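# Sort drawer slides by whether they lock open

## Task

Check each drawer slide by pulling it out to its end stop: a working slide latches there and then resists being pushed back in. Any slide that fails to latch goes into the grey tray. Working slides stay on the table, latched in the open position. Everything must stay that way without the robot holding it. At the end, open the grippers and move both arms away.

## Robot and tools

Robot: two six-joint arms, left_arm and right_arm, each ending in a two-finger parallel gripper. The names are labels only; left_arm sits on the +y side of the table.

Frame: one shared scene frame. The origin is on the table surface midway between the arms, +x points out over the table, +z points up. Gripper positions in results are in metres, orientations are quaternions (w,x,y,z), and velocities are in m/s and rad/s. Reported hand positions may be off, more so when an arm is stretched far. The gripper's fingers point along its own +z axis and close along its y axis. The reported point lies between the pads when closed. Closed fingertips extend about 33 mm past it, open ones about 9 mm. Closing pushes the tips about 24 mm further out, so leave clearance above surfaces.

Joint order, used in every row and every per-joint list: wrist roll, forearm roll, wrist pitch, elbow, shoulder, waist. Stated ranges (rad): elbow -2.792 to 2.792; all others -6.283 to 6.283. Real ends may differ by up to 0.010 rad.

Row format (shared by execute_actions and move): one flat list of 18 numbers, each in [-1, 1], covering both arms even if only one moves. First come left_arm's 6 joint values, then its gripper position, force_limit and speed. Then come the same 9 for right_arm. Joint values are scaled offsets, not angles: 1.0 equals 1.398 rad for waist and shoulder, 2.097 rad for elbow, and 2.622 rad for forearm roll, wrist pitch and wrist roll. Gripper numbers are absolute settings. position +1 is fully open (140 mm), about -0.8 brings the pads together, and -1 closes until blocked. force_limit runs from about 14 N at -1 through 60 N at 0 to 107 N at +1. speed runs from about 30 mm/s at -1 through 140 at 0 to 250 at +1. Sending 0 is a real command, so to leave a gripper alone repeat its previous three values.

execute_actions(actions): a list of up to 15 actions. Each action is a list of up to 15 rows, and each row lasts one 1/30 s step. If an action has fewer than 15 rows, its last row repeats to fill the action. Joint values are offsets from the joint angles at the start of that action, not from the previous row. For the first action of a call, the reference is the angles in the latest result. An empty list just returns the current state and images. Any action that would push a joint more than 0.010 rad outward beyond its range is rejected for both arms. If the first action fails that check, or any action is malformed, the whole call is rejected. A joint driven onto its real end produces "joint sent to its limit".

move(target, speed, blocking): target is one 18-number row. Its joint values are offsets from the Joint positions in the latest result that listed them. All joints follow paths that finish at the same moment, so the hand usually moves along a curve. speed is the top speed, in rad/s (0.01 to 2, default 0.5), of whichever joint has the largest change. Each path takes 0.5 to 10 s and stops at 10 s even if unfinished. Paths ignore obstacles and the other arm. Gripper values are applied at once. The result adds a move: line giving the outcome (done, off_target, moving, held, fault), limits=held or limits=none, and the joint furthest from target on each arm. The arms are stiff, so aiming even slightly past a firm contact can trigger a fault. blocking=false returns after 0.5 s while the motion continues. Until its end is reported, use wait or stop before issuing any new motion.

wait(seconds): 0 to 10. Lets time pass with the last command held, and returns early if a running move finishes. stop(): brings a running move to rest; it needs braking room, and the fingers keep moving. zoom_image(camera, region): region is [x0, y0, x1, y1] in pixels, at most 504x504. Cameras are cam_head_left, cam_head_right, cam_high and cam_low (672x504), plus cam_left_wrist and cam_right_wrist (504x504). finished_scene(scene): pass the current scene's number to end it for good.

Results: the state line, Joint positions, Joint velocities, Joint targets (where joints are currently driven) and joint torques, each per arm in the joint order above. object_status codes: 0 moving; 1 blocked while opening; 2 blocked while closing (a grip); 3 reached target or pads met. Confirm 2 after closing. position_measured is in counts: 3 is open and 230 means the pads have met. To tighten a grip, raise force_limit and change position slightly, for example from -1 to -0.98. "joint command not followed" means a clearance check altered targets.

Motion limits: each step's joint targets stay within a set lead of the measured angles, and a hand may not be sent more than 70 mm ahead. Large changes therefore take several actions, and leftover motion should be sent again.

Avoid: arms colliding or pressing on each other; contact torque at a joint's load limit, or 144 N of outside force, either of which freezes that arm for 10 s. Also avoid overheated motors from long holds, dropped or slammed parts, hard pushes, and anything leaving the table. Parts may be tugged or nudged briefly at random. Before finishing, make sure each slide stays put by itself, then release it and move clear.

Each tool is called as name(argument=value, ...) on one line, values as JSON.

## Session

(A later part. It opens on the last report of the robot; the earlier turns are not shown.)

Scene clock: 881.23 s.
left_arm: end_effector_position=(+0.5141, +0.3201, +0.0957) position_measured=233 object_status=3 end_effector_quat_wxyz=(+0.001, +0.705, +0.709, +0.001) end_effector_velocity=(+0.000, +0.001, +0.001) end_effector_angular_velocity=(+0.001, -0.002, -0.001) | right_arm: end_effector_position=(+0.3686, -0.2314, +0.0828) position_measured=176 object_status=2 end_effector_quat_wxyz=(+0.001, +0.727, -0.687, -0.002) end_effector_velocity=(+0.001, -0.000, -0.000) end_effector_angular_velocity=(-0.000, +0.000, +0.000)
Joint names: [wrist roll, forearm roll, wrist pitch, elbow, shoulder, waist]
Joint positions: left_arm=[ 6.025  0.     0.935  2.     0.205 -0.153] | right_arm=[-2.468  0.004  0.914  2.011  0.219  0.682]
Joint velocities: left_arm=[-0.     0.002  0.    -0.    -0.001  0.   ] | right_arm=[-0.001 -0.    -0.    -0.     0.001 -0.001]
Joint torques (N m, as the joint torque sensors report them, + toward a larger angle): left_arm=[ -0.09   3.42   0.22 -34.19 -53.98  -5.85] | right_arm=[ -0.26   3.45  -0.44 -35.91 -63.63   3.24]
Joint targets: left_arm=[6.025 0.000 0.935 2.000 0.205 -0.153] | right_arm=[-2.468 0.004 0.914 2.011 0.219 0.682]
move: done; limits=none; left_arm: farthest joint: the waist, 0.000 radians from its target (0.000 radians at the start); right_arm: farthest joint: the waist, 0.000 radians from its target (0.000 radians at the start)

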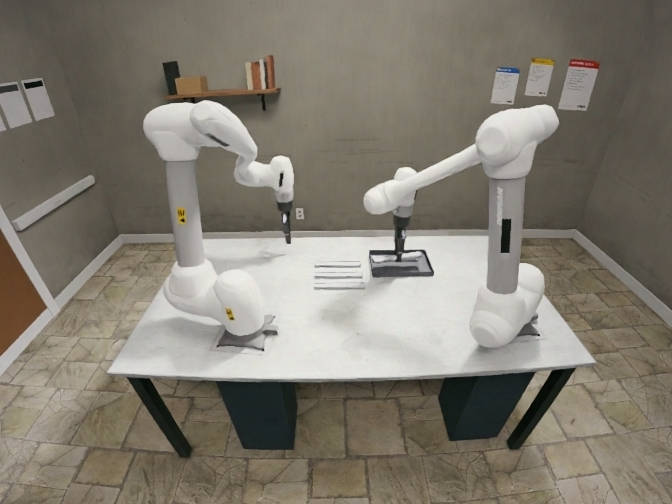

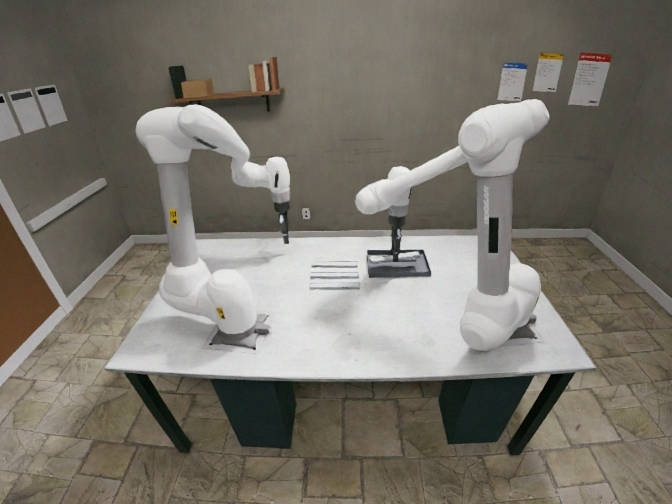

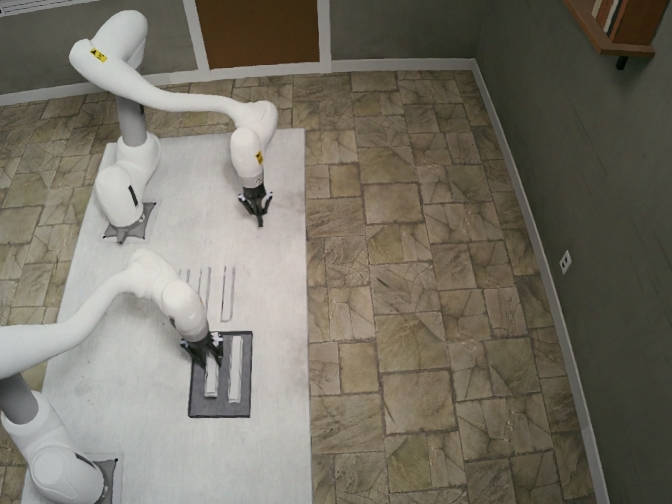

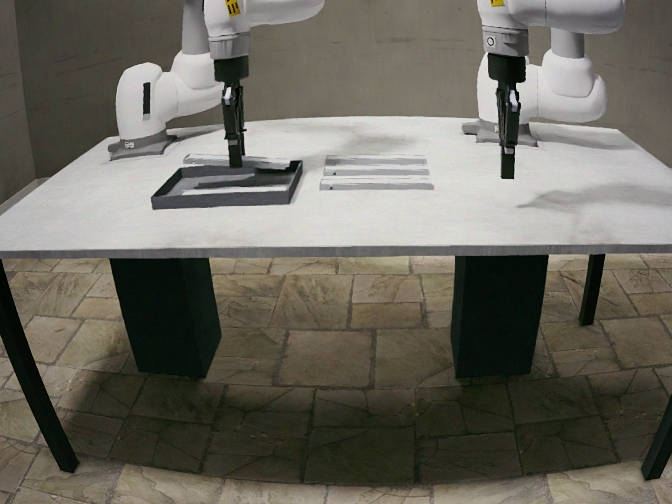

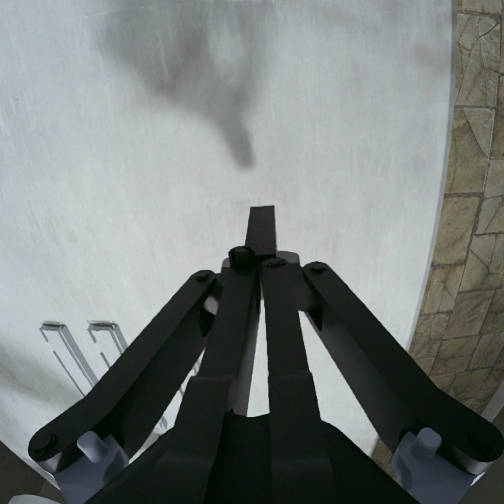

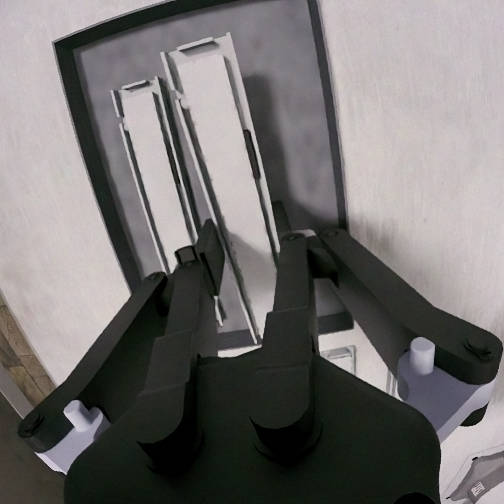

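move(target=[0,0,0,0,0,0,-1,0,0, -0.0038,0,-0.0023,0.0136,-0.0161,-0.0072,-1,0.6,-0.6], speed=0.1)

move(target=[0,0,0,0,0,0,-1,0,0, 0,0,-0.026,0.0135,0.028,0,-1,0.6,-0.6], speed=0.05)

Scene clock: 899.23 s.
left_arm: end_effector_position=(+0.5141, +0.3201, +0.0957) position_measured=233 object_status=3 end_effector_quat_wxyz=(+0.001, +0.705, +0.709, +0.001) end_effector_velocity=(+0.001, -0.000, +0.001) end_effector_angular_velocity=(-0.000, -0.001, +0.000) | right_arm: end_effector_position=(+0.3610, -0.2459, +0.0830) position_measured=176 object_status=2 end_effector_quat_wxyz=(+0.001, +0.727, -0.687, -0.002) end_effector_velocity=(+0.001, +0.000, +0.000) end_effector_angular_velocity=(+0.001, -0.001, -0.000)
Joint names: [wrist roll, forearm roll, wrist pitch, elbow, shoulder, waist]
Joint positions: left_arm=[ 6.025  0.     0.935  2.     0.205 -0.153] | right_arm=[-2.478  0.004  0.908  2.04   0.196  0.672]
Joint velocities: left_arm=[-0.     0.     0.001 -0.002 -0.     0.   ] | right_arm=[-0.    -0.    -0.    -0.001 -0.    -0.001]
Joint torques (N m, as the joint torque sensors report them, + toward a larger angle): left_arm=[ -0.01   3.49   0.18 -34.09 -54.05  -6.23] | right_arm=[ -0.03   3.55  -0.25 -35.   -59.1    2.81]
Joint targets: left_arm=[6.025 0.000 0.935 2.000 0.205 -0.153] | right_arm=[-2.478 0.004 0.908 2.040 0.196 0.672]
move: done; limits=none; left_arm: farthest joint: the waist, 0.000 radians from its target (0.000 radians at the start); right_arm: farthest joint: the waist, 0.000 radians from its target (0.010 radians at the start)

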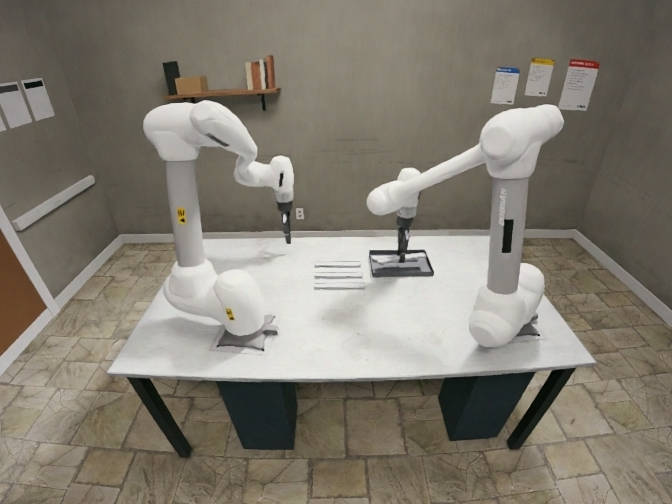

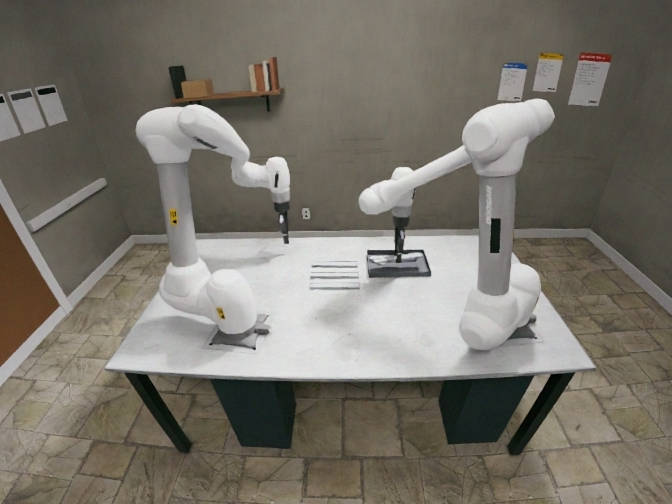

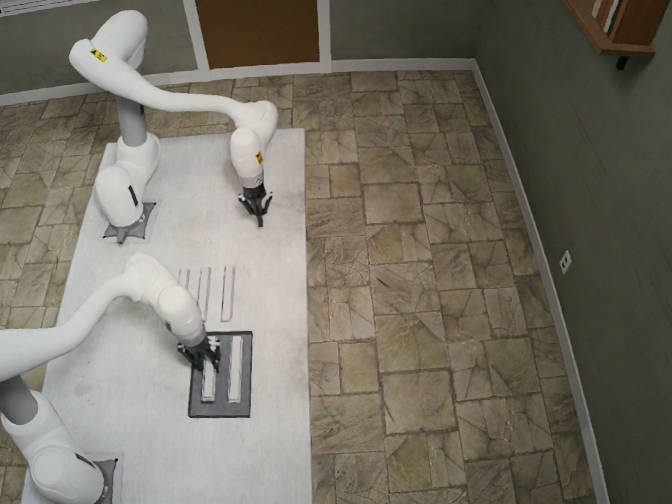

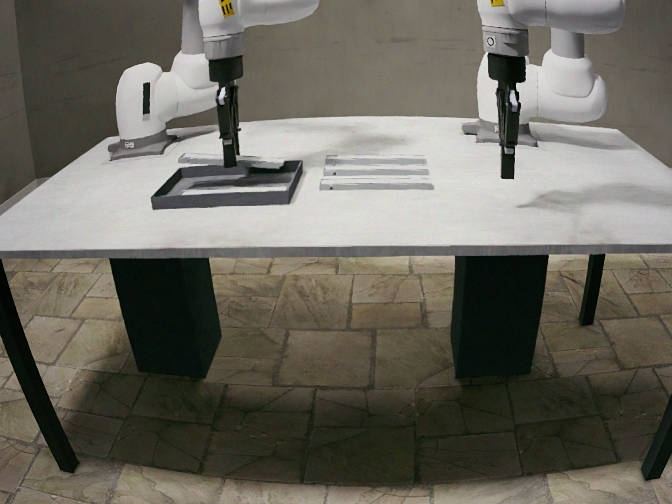

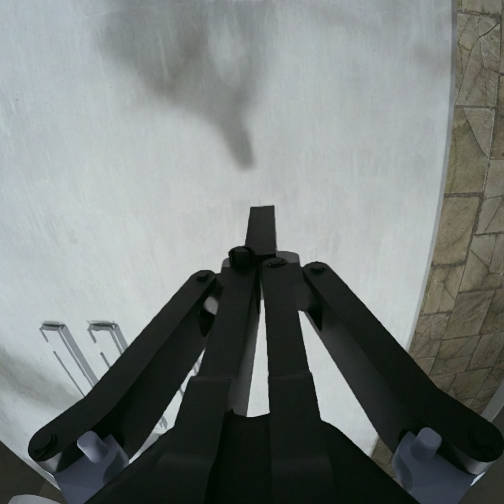

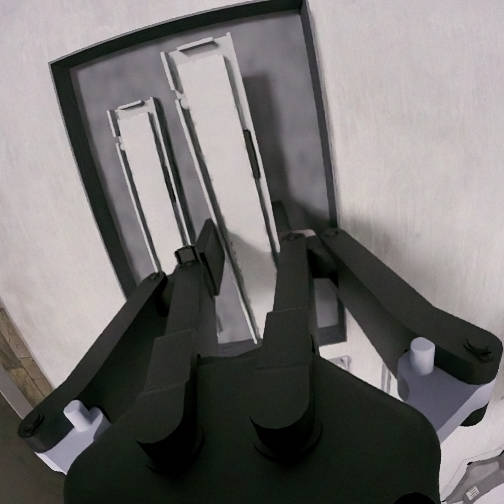

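Scene clock: 900.87 s.
left_arm: end_effector_position=(+0.5141, +0.3201, +0.0957) position_measured=233 object_status=3 end_effector_quat_wxyz=(+0.001, +0.705, +0.709, +0.001) end_effector_velocity=(-0.000, +0.001, +0.000) end_effector_angular_velocity=(-0.001, +0.000, +0.002) | right_arm: end_effector_position=(+0.3608, -0.2461, +0.0490) position_measured=176 object_status=2 end_effector_quat_wxyz=(+0.001, +0.727, -0.687, -0.002) end_effector_velocity=(-0.001, -0.001, -0.001) end_effector_angular_velocity=(-0.001, +0.000, +0.001)
Joint names: [wrist roll, forearm roll, wrist pitch, elbow, shoulder, waist]
Joint positions: left_arm=[ 6.025  0.     0.935  2.     0.205 -0.153] | right_arm=[-2.478  0.004  0.84   2.068  0.236  0.672]
Joint velocities: left_arm=[ 0.    -0.001  0.001 -0.    -0.001  0.001] | right_arm=[ 0.    -0.001 -0.001  0.001  0.     0.   ]
Joint torques (N m, as the joint torque sensors report them, + toward a larger angle): left_arm=[ -0.14   3.35   0.05 -34.29 -54.75  -6.16] | right_arm=[ -0.05   3.23  -0.37 -33.9  -63.72   4.08]
Joint targets: left_arm=[6.025 0.000 0.935 2.000 0.205 -0.153] | right_arm=[-2.478 0.004 0.840 2.068 0.236 0.672]
move: done; limits=none; left_arm: farthest joint: the waist, 0.000 radians from its target (0.000 radians at the start); right_arm: farthest joint: the waist, 0.000 radians from its target (0.000 radians at the start)

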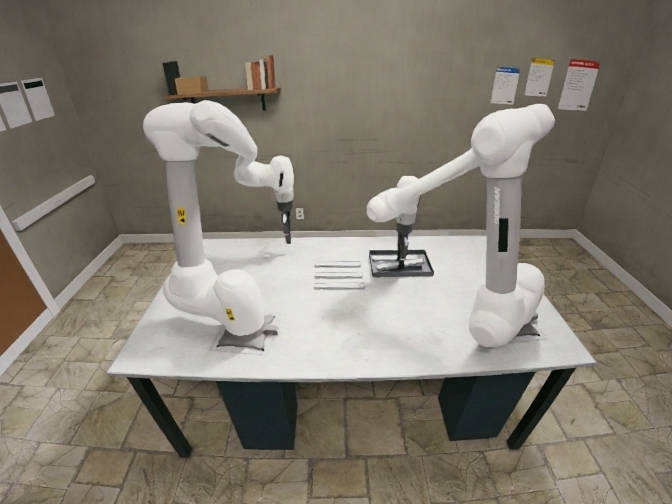

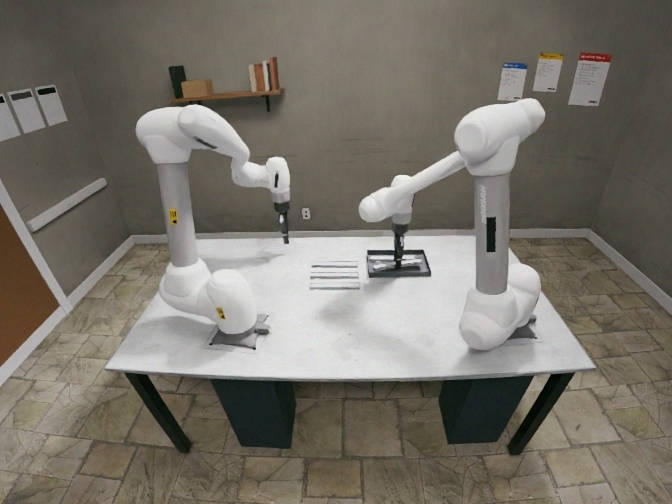

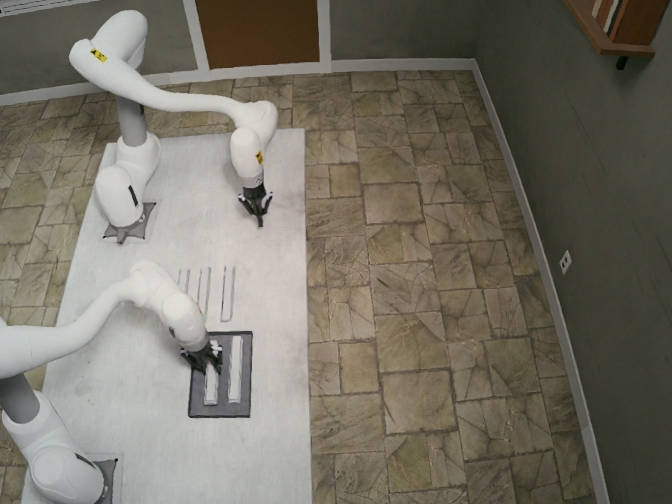

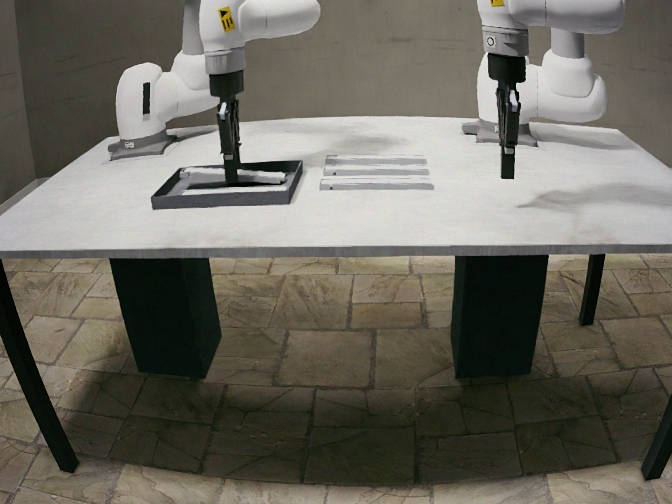

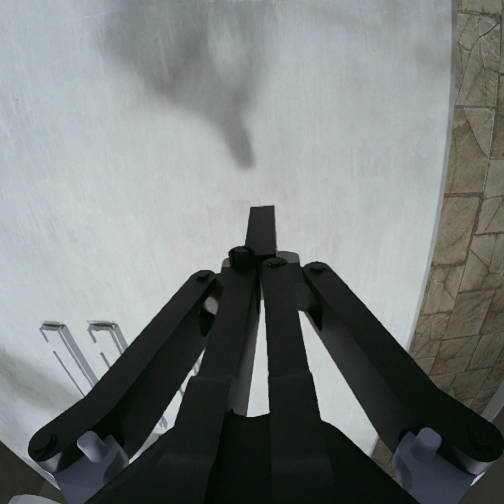

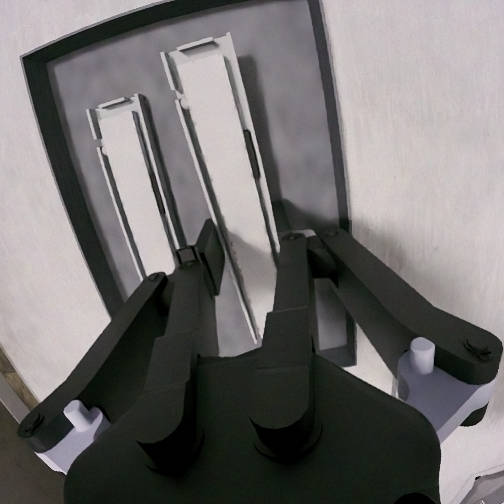

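execute_actions(actions=[])

move(target=[0,0,0,0,0,0,-1,0,0,0,0,0,0,0,0,-0.2,0.6,-0.3])

move(target=[0,0,0,0,0,0,-1,0,0,0,0,0.028,-0.022,-0.048,0,-0.2,0.6,-0.3], speed=0.2)

Scene clock: 929.47 s.
left_arm: end_effector_position=(+0.5141, +0.3201, +0.0957) position_measured=233 object_status=3 end_effector_quat_wxyz=(+0.001, +0.705, +0.709, +0.001) end_effector_velocity=(-0.001, +0.001, -0.000) end_effector_angular_velocity=(+0.002, +0.001, -0.001) | right_arm: end_effector_position=(+0.3608, -0.2461, +0.0490) position_measured=176 object_status=2 end_effector_quat_wxyz=(+0.001, +0.727, -0.687, -0.002) end_effector_velocity=(-0.001, -0.000, -0.000) end_effector_angular_velocity=(-0.001, +0.001, +0.000)
Joint names: [wrist roll, forearm roll, wrist pitch, elbow, shoulder, waist]
Joint positions: left_arm=[ 6.025  0.     0.935  2.     0.205 -0.153] | right_arm=[-2.478  0.004  0.84   2.068  0.236  0.672]
Joint velocities: left_arm=[-0.     0.002  0.001  0.001 -0.    -0.   ] | right_arm=[ 0.     0.    -0.     0.001 -0.     0.001]
Joint torques (N m, as the joint torque sensors report them, + toward a larger angle): left_arm=[ -0.01   3.47   0.15 -34.26 -54.67  -4.93] | right_arm=[ -0.03   3.31  -0.47 -33.79 -62.52   2.77]
Joint targets: left_arm=[6.025 0.000 0.935 2.000 0.205 -0.153] | right_arm=[-2.478 0.004 0.840 2.068 0.236 0.672]

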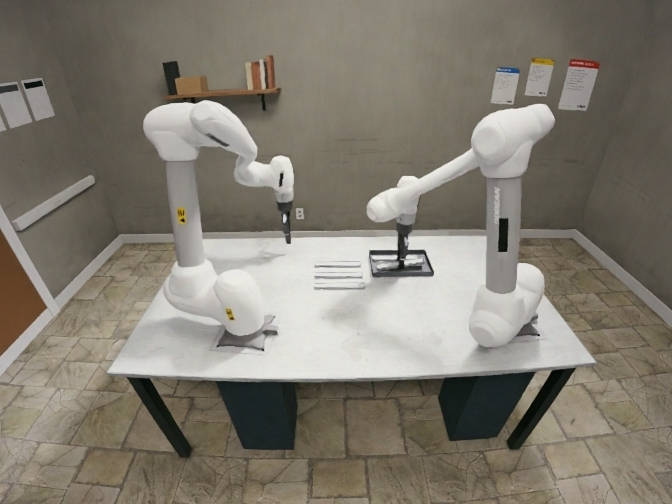

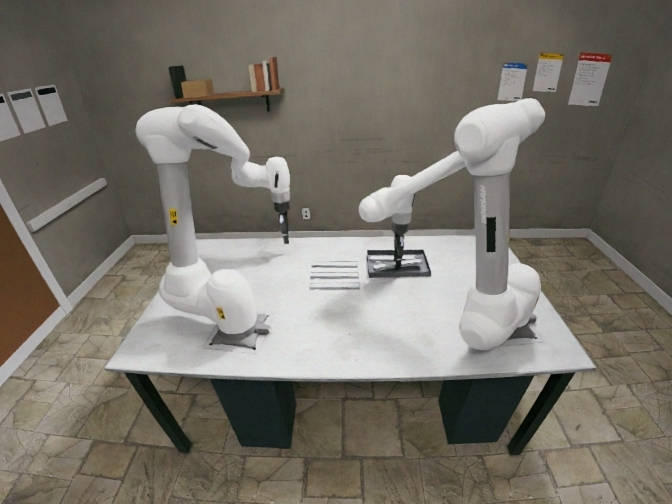

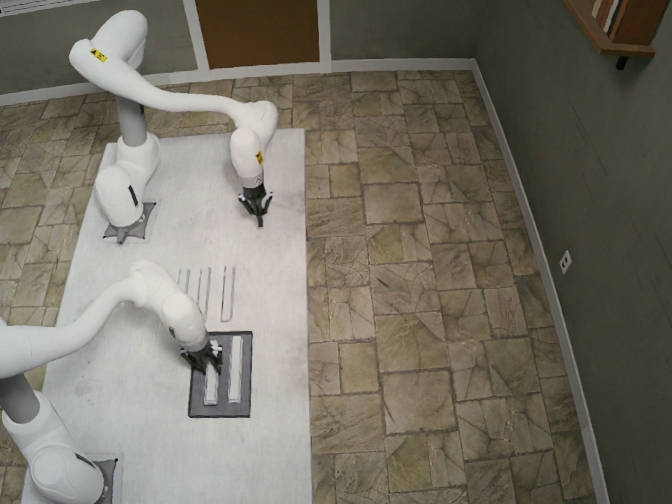

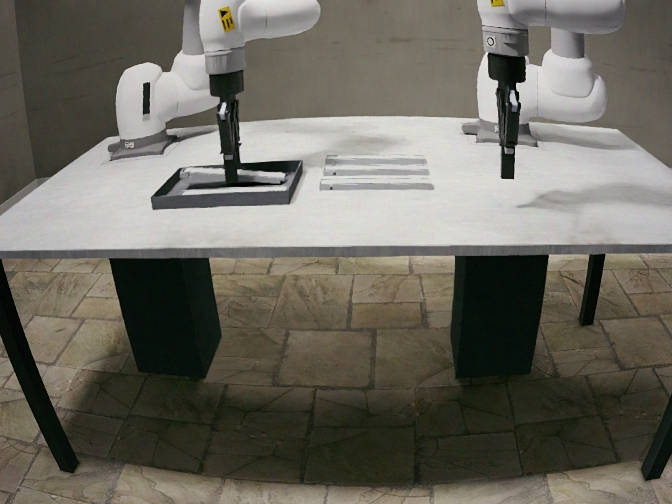

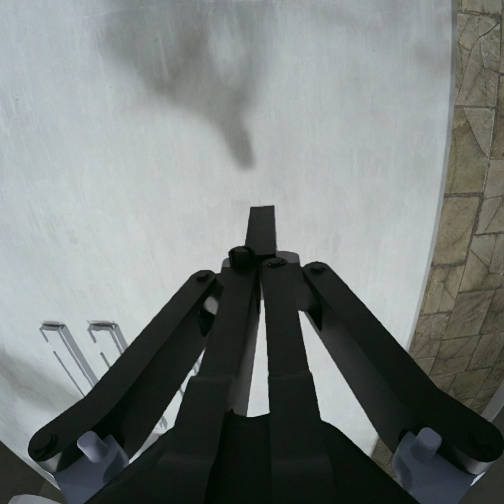

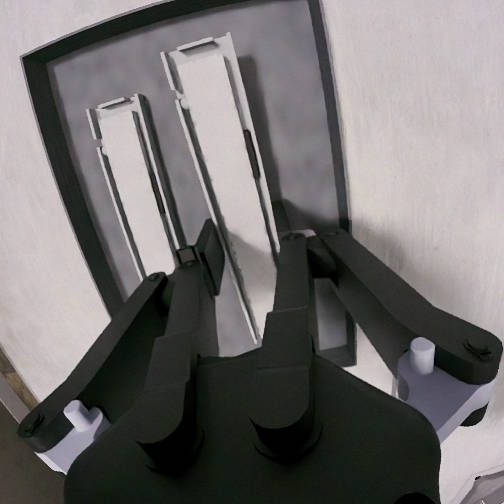

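Scene clock: 929.97 s.
left_arm: end_effector_position=(+0.5141, +0.3201, +0.0957) position_measured=233 object_status=3 end_effector_quat_wxyz=(+0.001, +0.705, +0.709, +0.001) end_effector_velocity=(+0.000, -0.000, +0.000) end_effector_angular_velocity=(-0.001, -0.000, +0.001) | right_arm: end_effector_position=(+0.3608, -0.2461, +0.0490) position_measured=154 object_status=3 end_effector_quat_wxyz=(+0.001, +0.727, -0.687, -0.002) end_effector_velocity=(-0.000, -0.000, -0.001) end_effector_angular_velocity=(-0.001, +0.000, +0.000)
Joint names: [wrist roll, forearm roll, wrist pitch, elbow, shoulder, waist]
Joint positions: left_arm=[ 6.025  0.     0.935  2.     0.205 -0.153] | right_arm=[-2.478  0.004  0.84   2.068  0.236  0.672]
Joint velocities: left_arm=[ 0.    -0.001 -0.    -0.001  0.     0.   ] | right_arm=[ 0.    -0.001  0.     0.001  0.001  0.   ]
Joint torques (N m, as the joint torque sensors report them, + toward a larger angle): left_arm=[ -0.09   3.44   0.05 -34.45 -55.18  -6.34] | right_arm=[ -0.06   3.2   -0.36 -32.07 -60.9    3.01]
Joint targets: left_arm=[6.025 0.000 0.935 2.000 0.205 -0.153] | right_arm=[-2.478 0.004 0.840 2.068 0.236 0.672]
move: done; limits=none; left_arm: farthest joint: the waist, 0.000 radians from its target (0.000 radians at the start); right_arm: farthest joint: the waist, 0.000 radians from its target (0.000 radians at the start)

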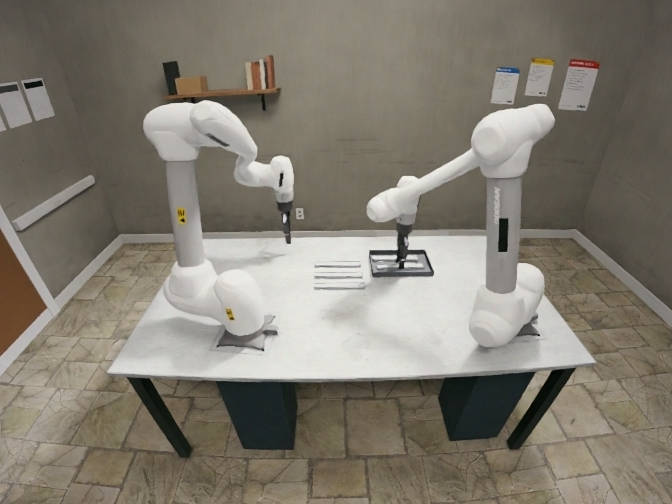

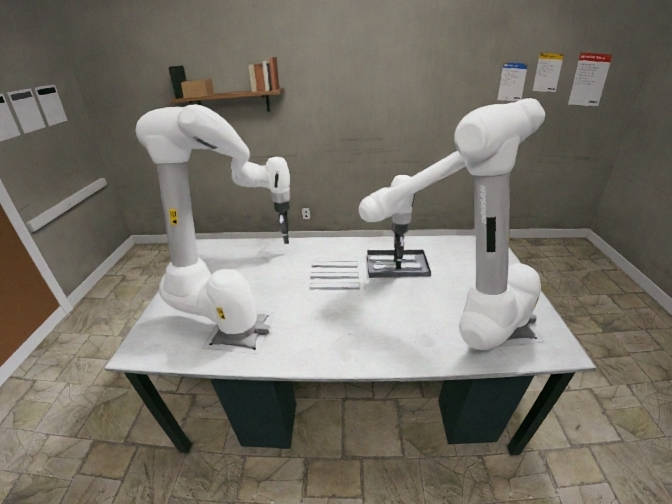

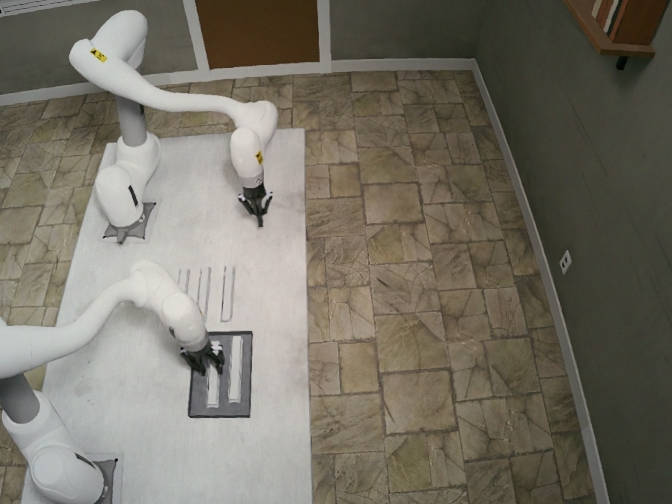

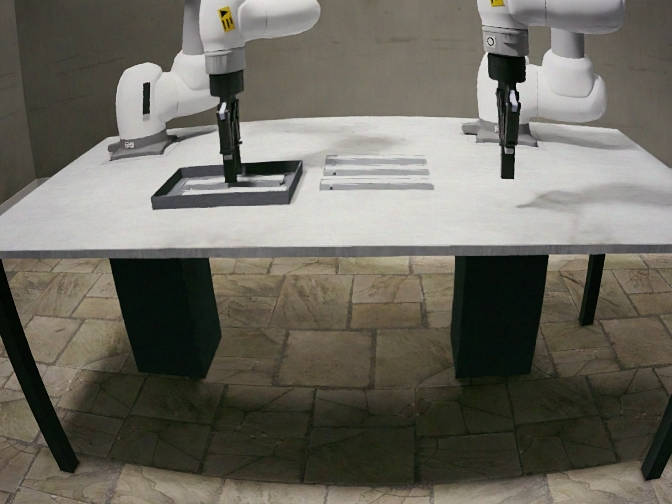

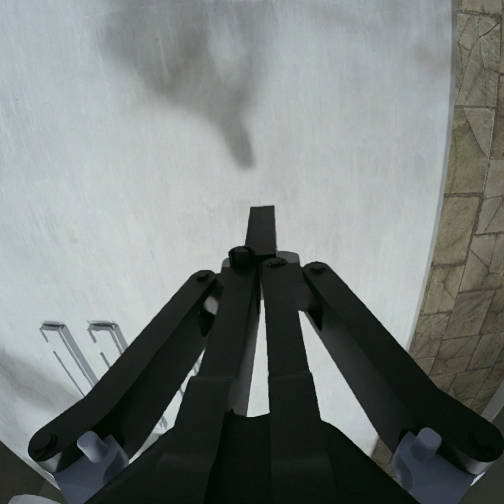

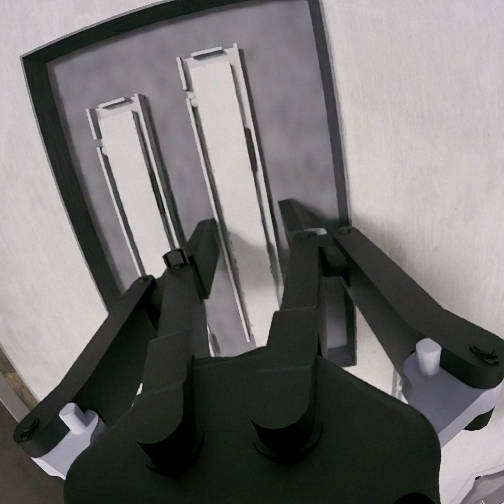

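Scene clock: 930.77 s.
left_arm: end_effector_position=(+0.5141, +0.3201, +0.0957) position_measured=233 object_status=3 end_effector_quat_wxyz=(+0.001, +0.705, +0.709, +0.001) end_effector_velocity=(+0.000, -0.000, +0.001) end_effector_angular_velocity=(-0.000, +0.000, -0.001) | right_arm: end_effector_position=(+0.3698, -0.2381, +0.1069) position_measured=154 object_status=3 end_effector_quat_wxyz=(-0.019, +0.727, -0.687, -0.000) end_effector_velocity=(-0.001, -0.001, -0.001) end_effector_angular_velocity=(-0.001, +0.002, +0.000)
Joint names: [wrist roll, forearm roll, wrist pitch, elbow, shoulder, waist]
Joint positions: left_arm=[ 6.025  0.     0.935  2.     0.205 -0.153] | right_arm=[-2.478  0.004  0.913  2.022  0.169  0.672]
Joint velocities: left_arm=[ 0.001 -0.     0.002 -0.002 -0.    -0.   ] | right_arm=[-0.     0.     0.     0.002 -0.     0.   ]
Joint torques (N m, as the joint torque sensors report them, + toward a larger angle): left_arm=[ -0.13   3.48   0.03 -34.17 -54.1   -5.26] | right_arm=[ -0.07   3.69  -0.51 -35.19 -56.82   3.7 ]
Joint targets: left_arm=[6.025 0.000 0.935 2.000 0.205 -0.153] | right_arm=[-2.478 0.004 0.913 2.022 0.168 0.672]
move: done; limits=none; left_arm: farthest joint: the waist, 0.000 radians from its target (0.000 radians at the start); right_arm: farthest joint: the waist, 0.000 radians from its target (0.000 radians at the start)

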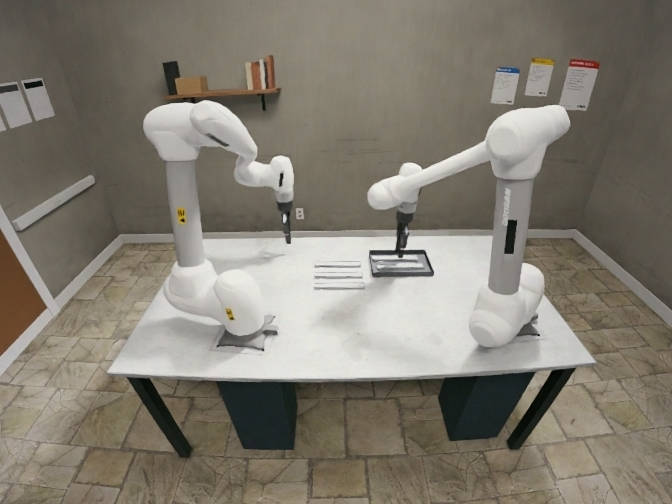

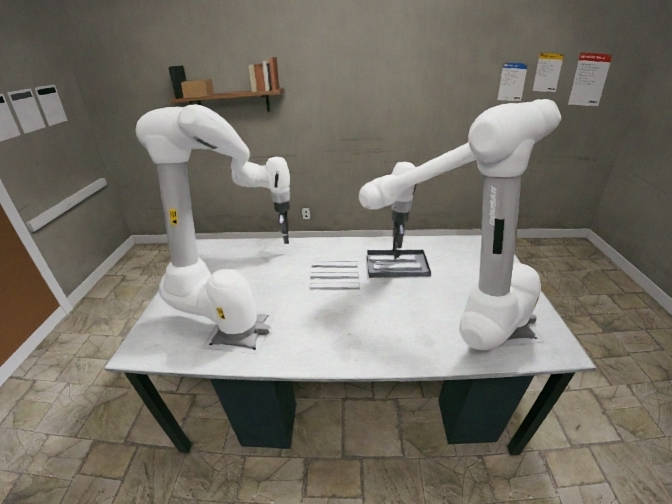

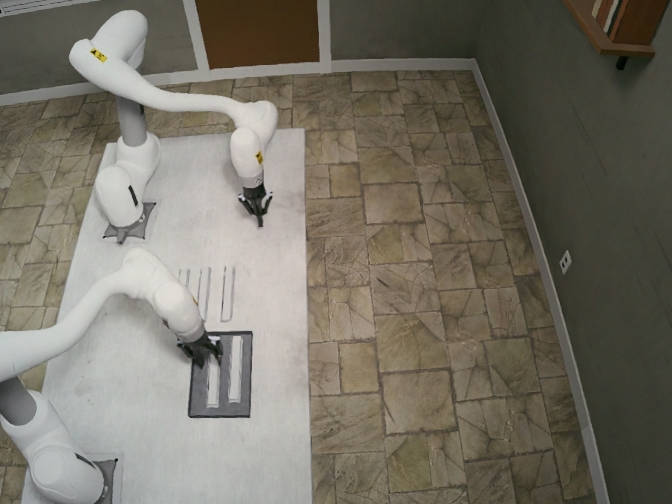

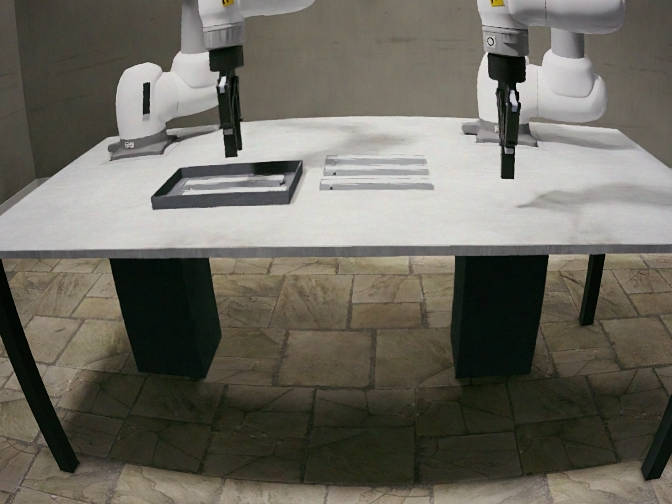

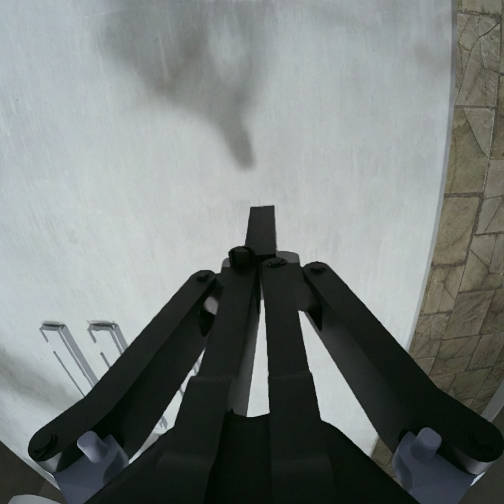

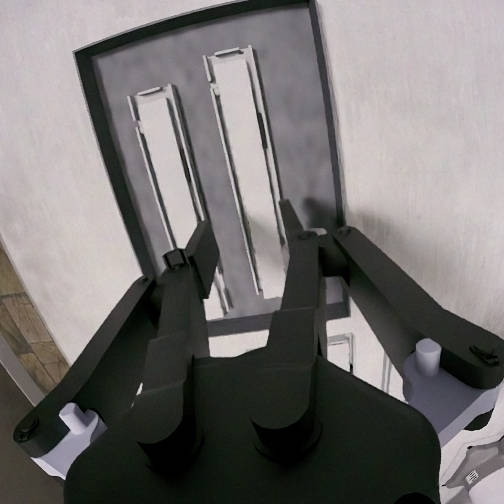

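move(target=[0,0,0,0,0,0,-1,0,0,0.077,0,0.0477,-0.1824,0.211,0.1386,-0.2,0.3,-0.3], speed=0.4)

Scene clock: 945.40 s.
left_arm: end_effector_position=(+0.5141, +0.3201, +0.0957) position_measured=233 object_status=3 end_effector_quat_wxyz=(+0.001, +0.705, +0.709, +0.001) end_effector_velocity=(-0.000, +0.001, -0.001) end_effector_angular_velocity=(+0.001, +0.001, +0.001) | right_arm: end_effector_position=(+0.3981, -0.0189, +0.0910) position_measured=154 object_status=3 end_effector_quat_wxyz=(-0.000, +0.724, -0.690, -0.002) end_effector_velocity=(+0.000, -0.000, -0.000) end_effector_angular_velocity=(+0.000, +0.000, -0.001)
Joint names: [wrist roll, forearm roll, wrist pitch, elbow, shoulder, waist]
Joint positions: left_arm=[ 6.025  0.     0.935  2.     0.205 -0.153] | right_arm=[-2.276  0.004  1.038  1.639  0.463  0.866]
Joint velocities: left_arm=[0.    0.    0.    0.001 0.001 0.001] | right_arm=[-0.  0. -0.  0. -0. -0.]
Joint torques (N m, as the joint torque sensors report them, + toward a larger angle): left_arm=[ -0.07   3.64   0.26 -34.21 -54.15  -5.5 ] | right_arm=[ -0.32   3.64  -0.34 -36.8  -89.29   3.08]
Joint targets: left_arm=[6.025 0.000 0.935 2.000 0.205 -0.153] | right_arm=[-2.276 0.004 1.038 1.639 0.464 0.866]
move: done; limits=none; left_arm: farthest joint: the waist, 0.000 radians from its target (0.000 radians at the start); right_arm: farthest joint: the shoulder, 0.001 radians from its target (0.296 radians at the start)

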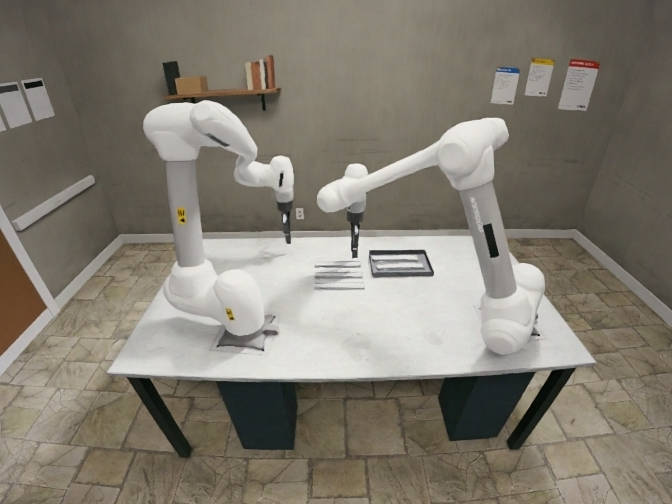

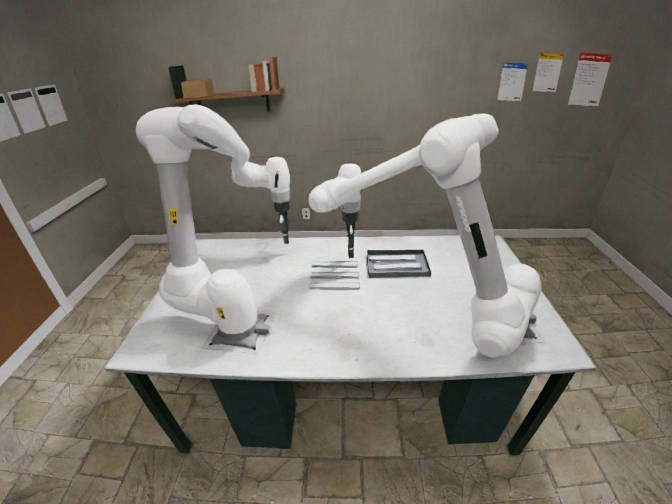

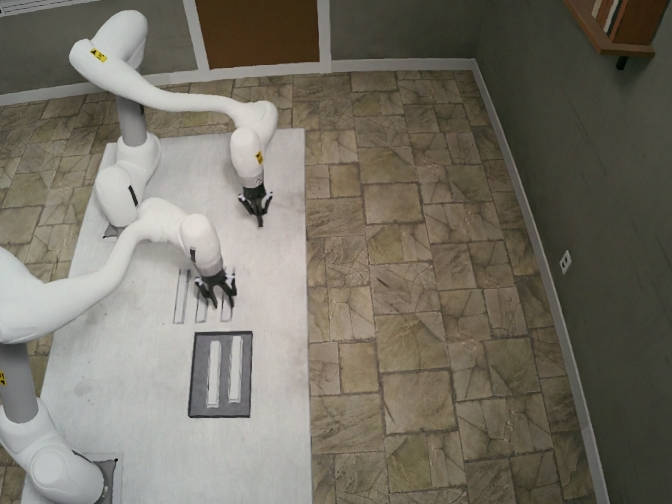

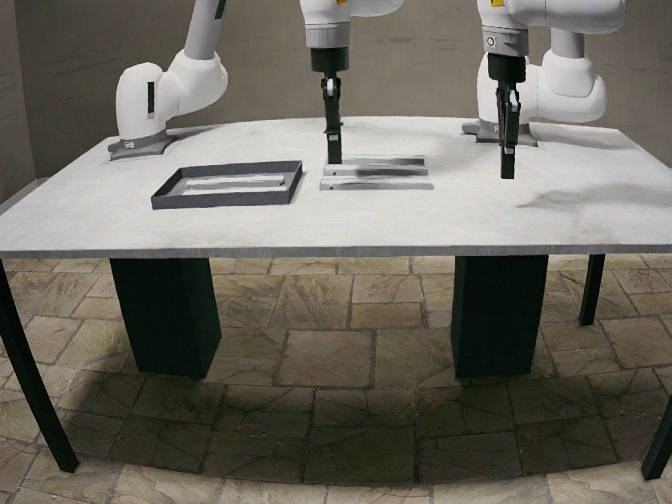

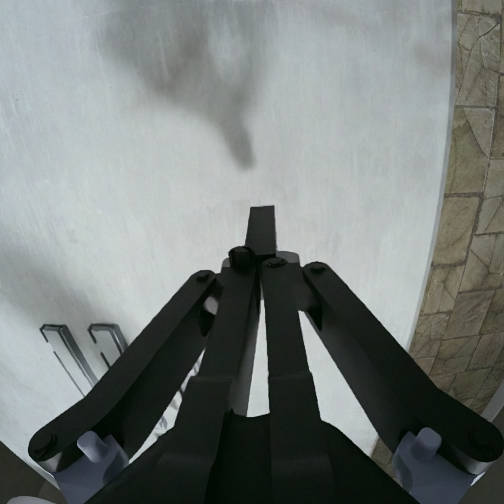

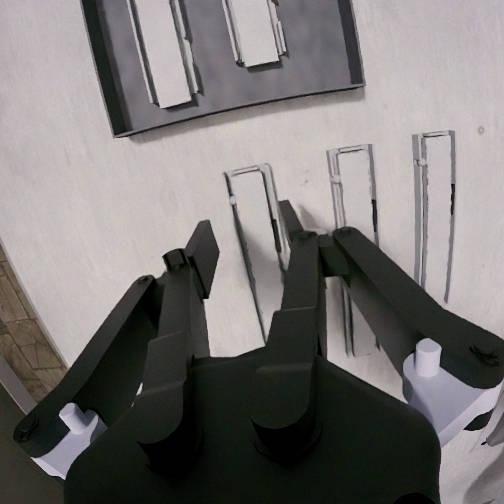

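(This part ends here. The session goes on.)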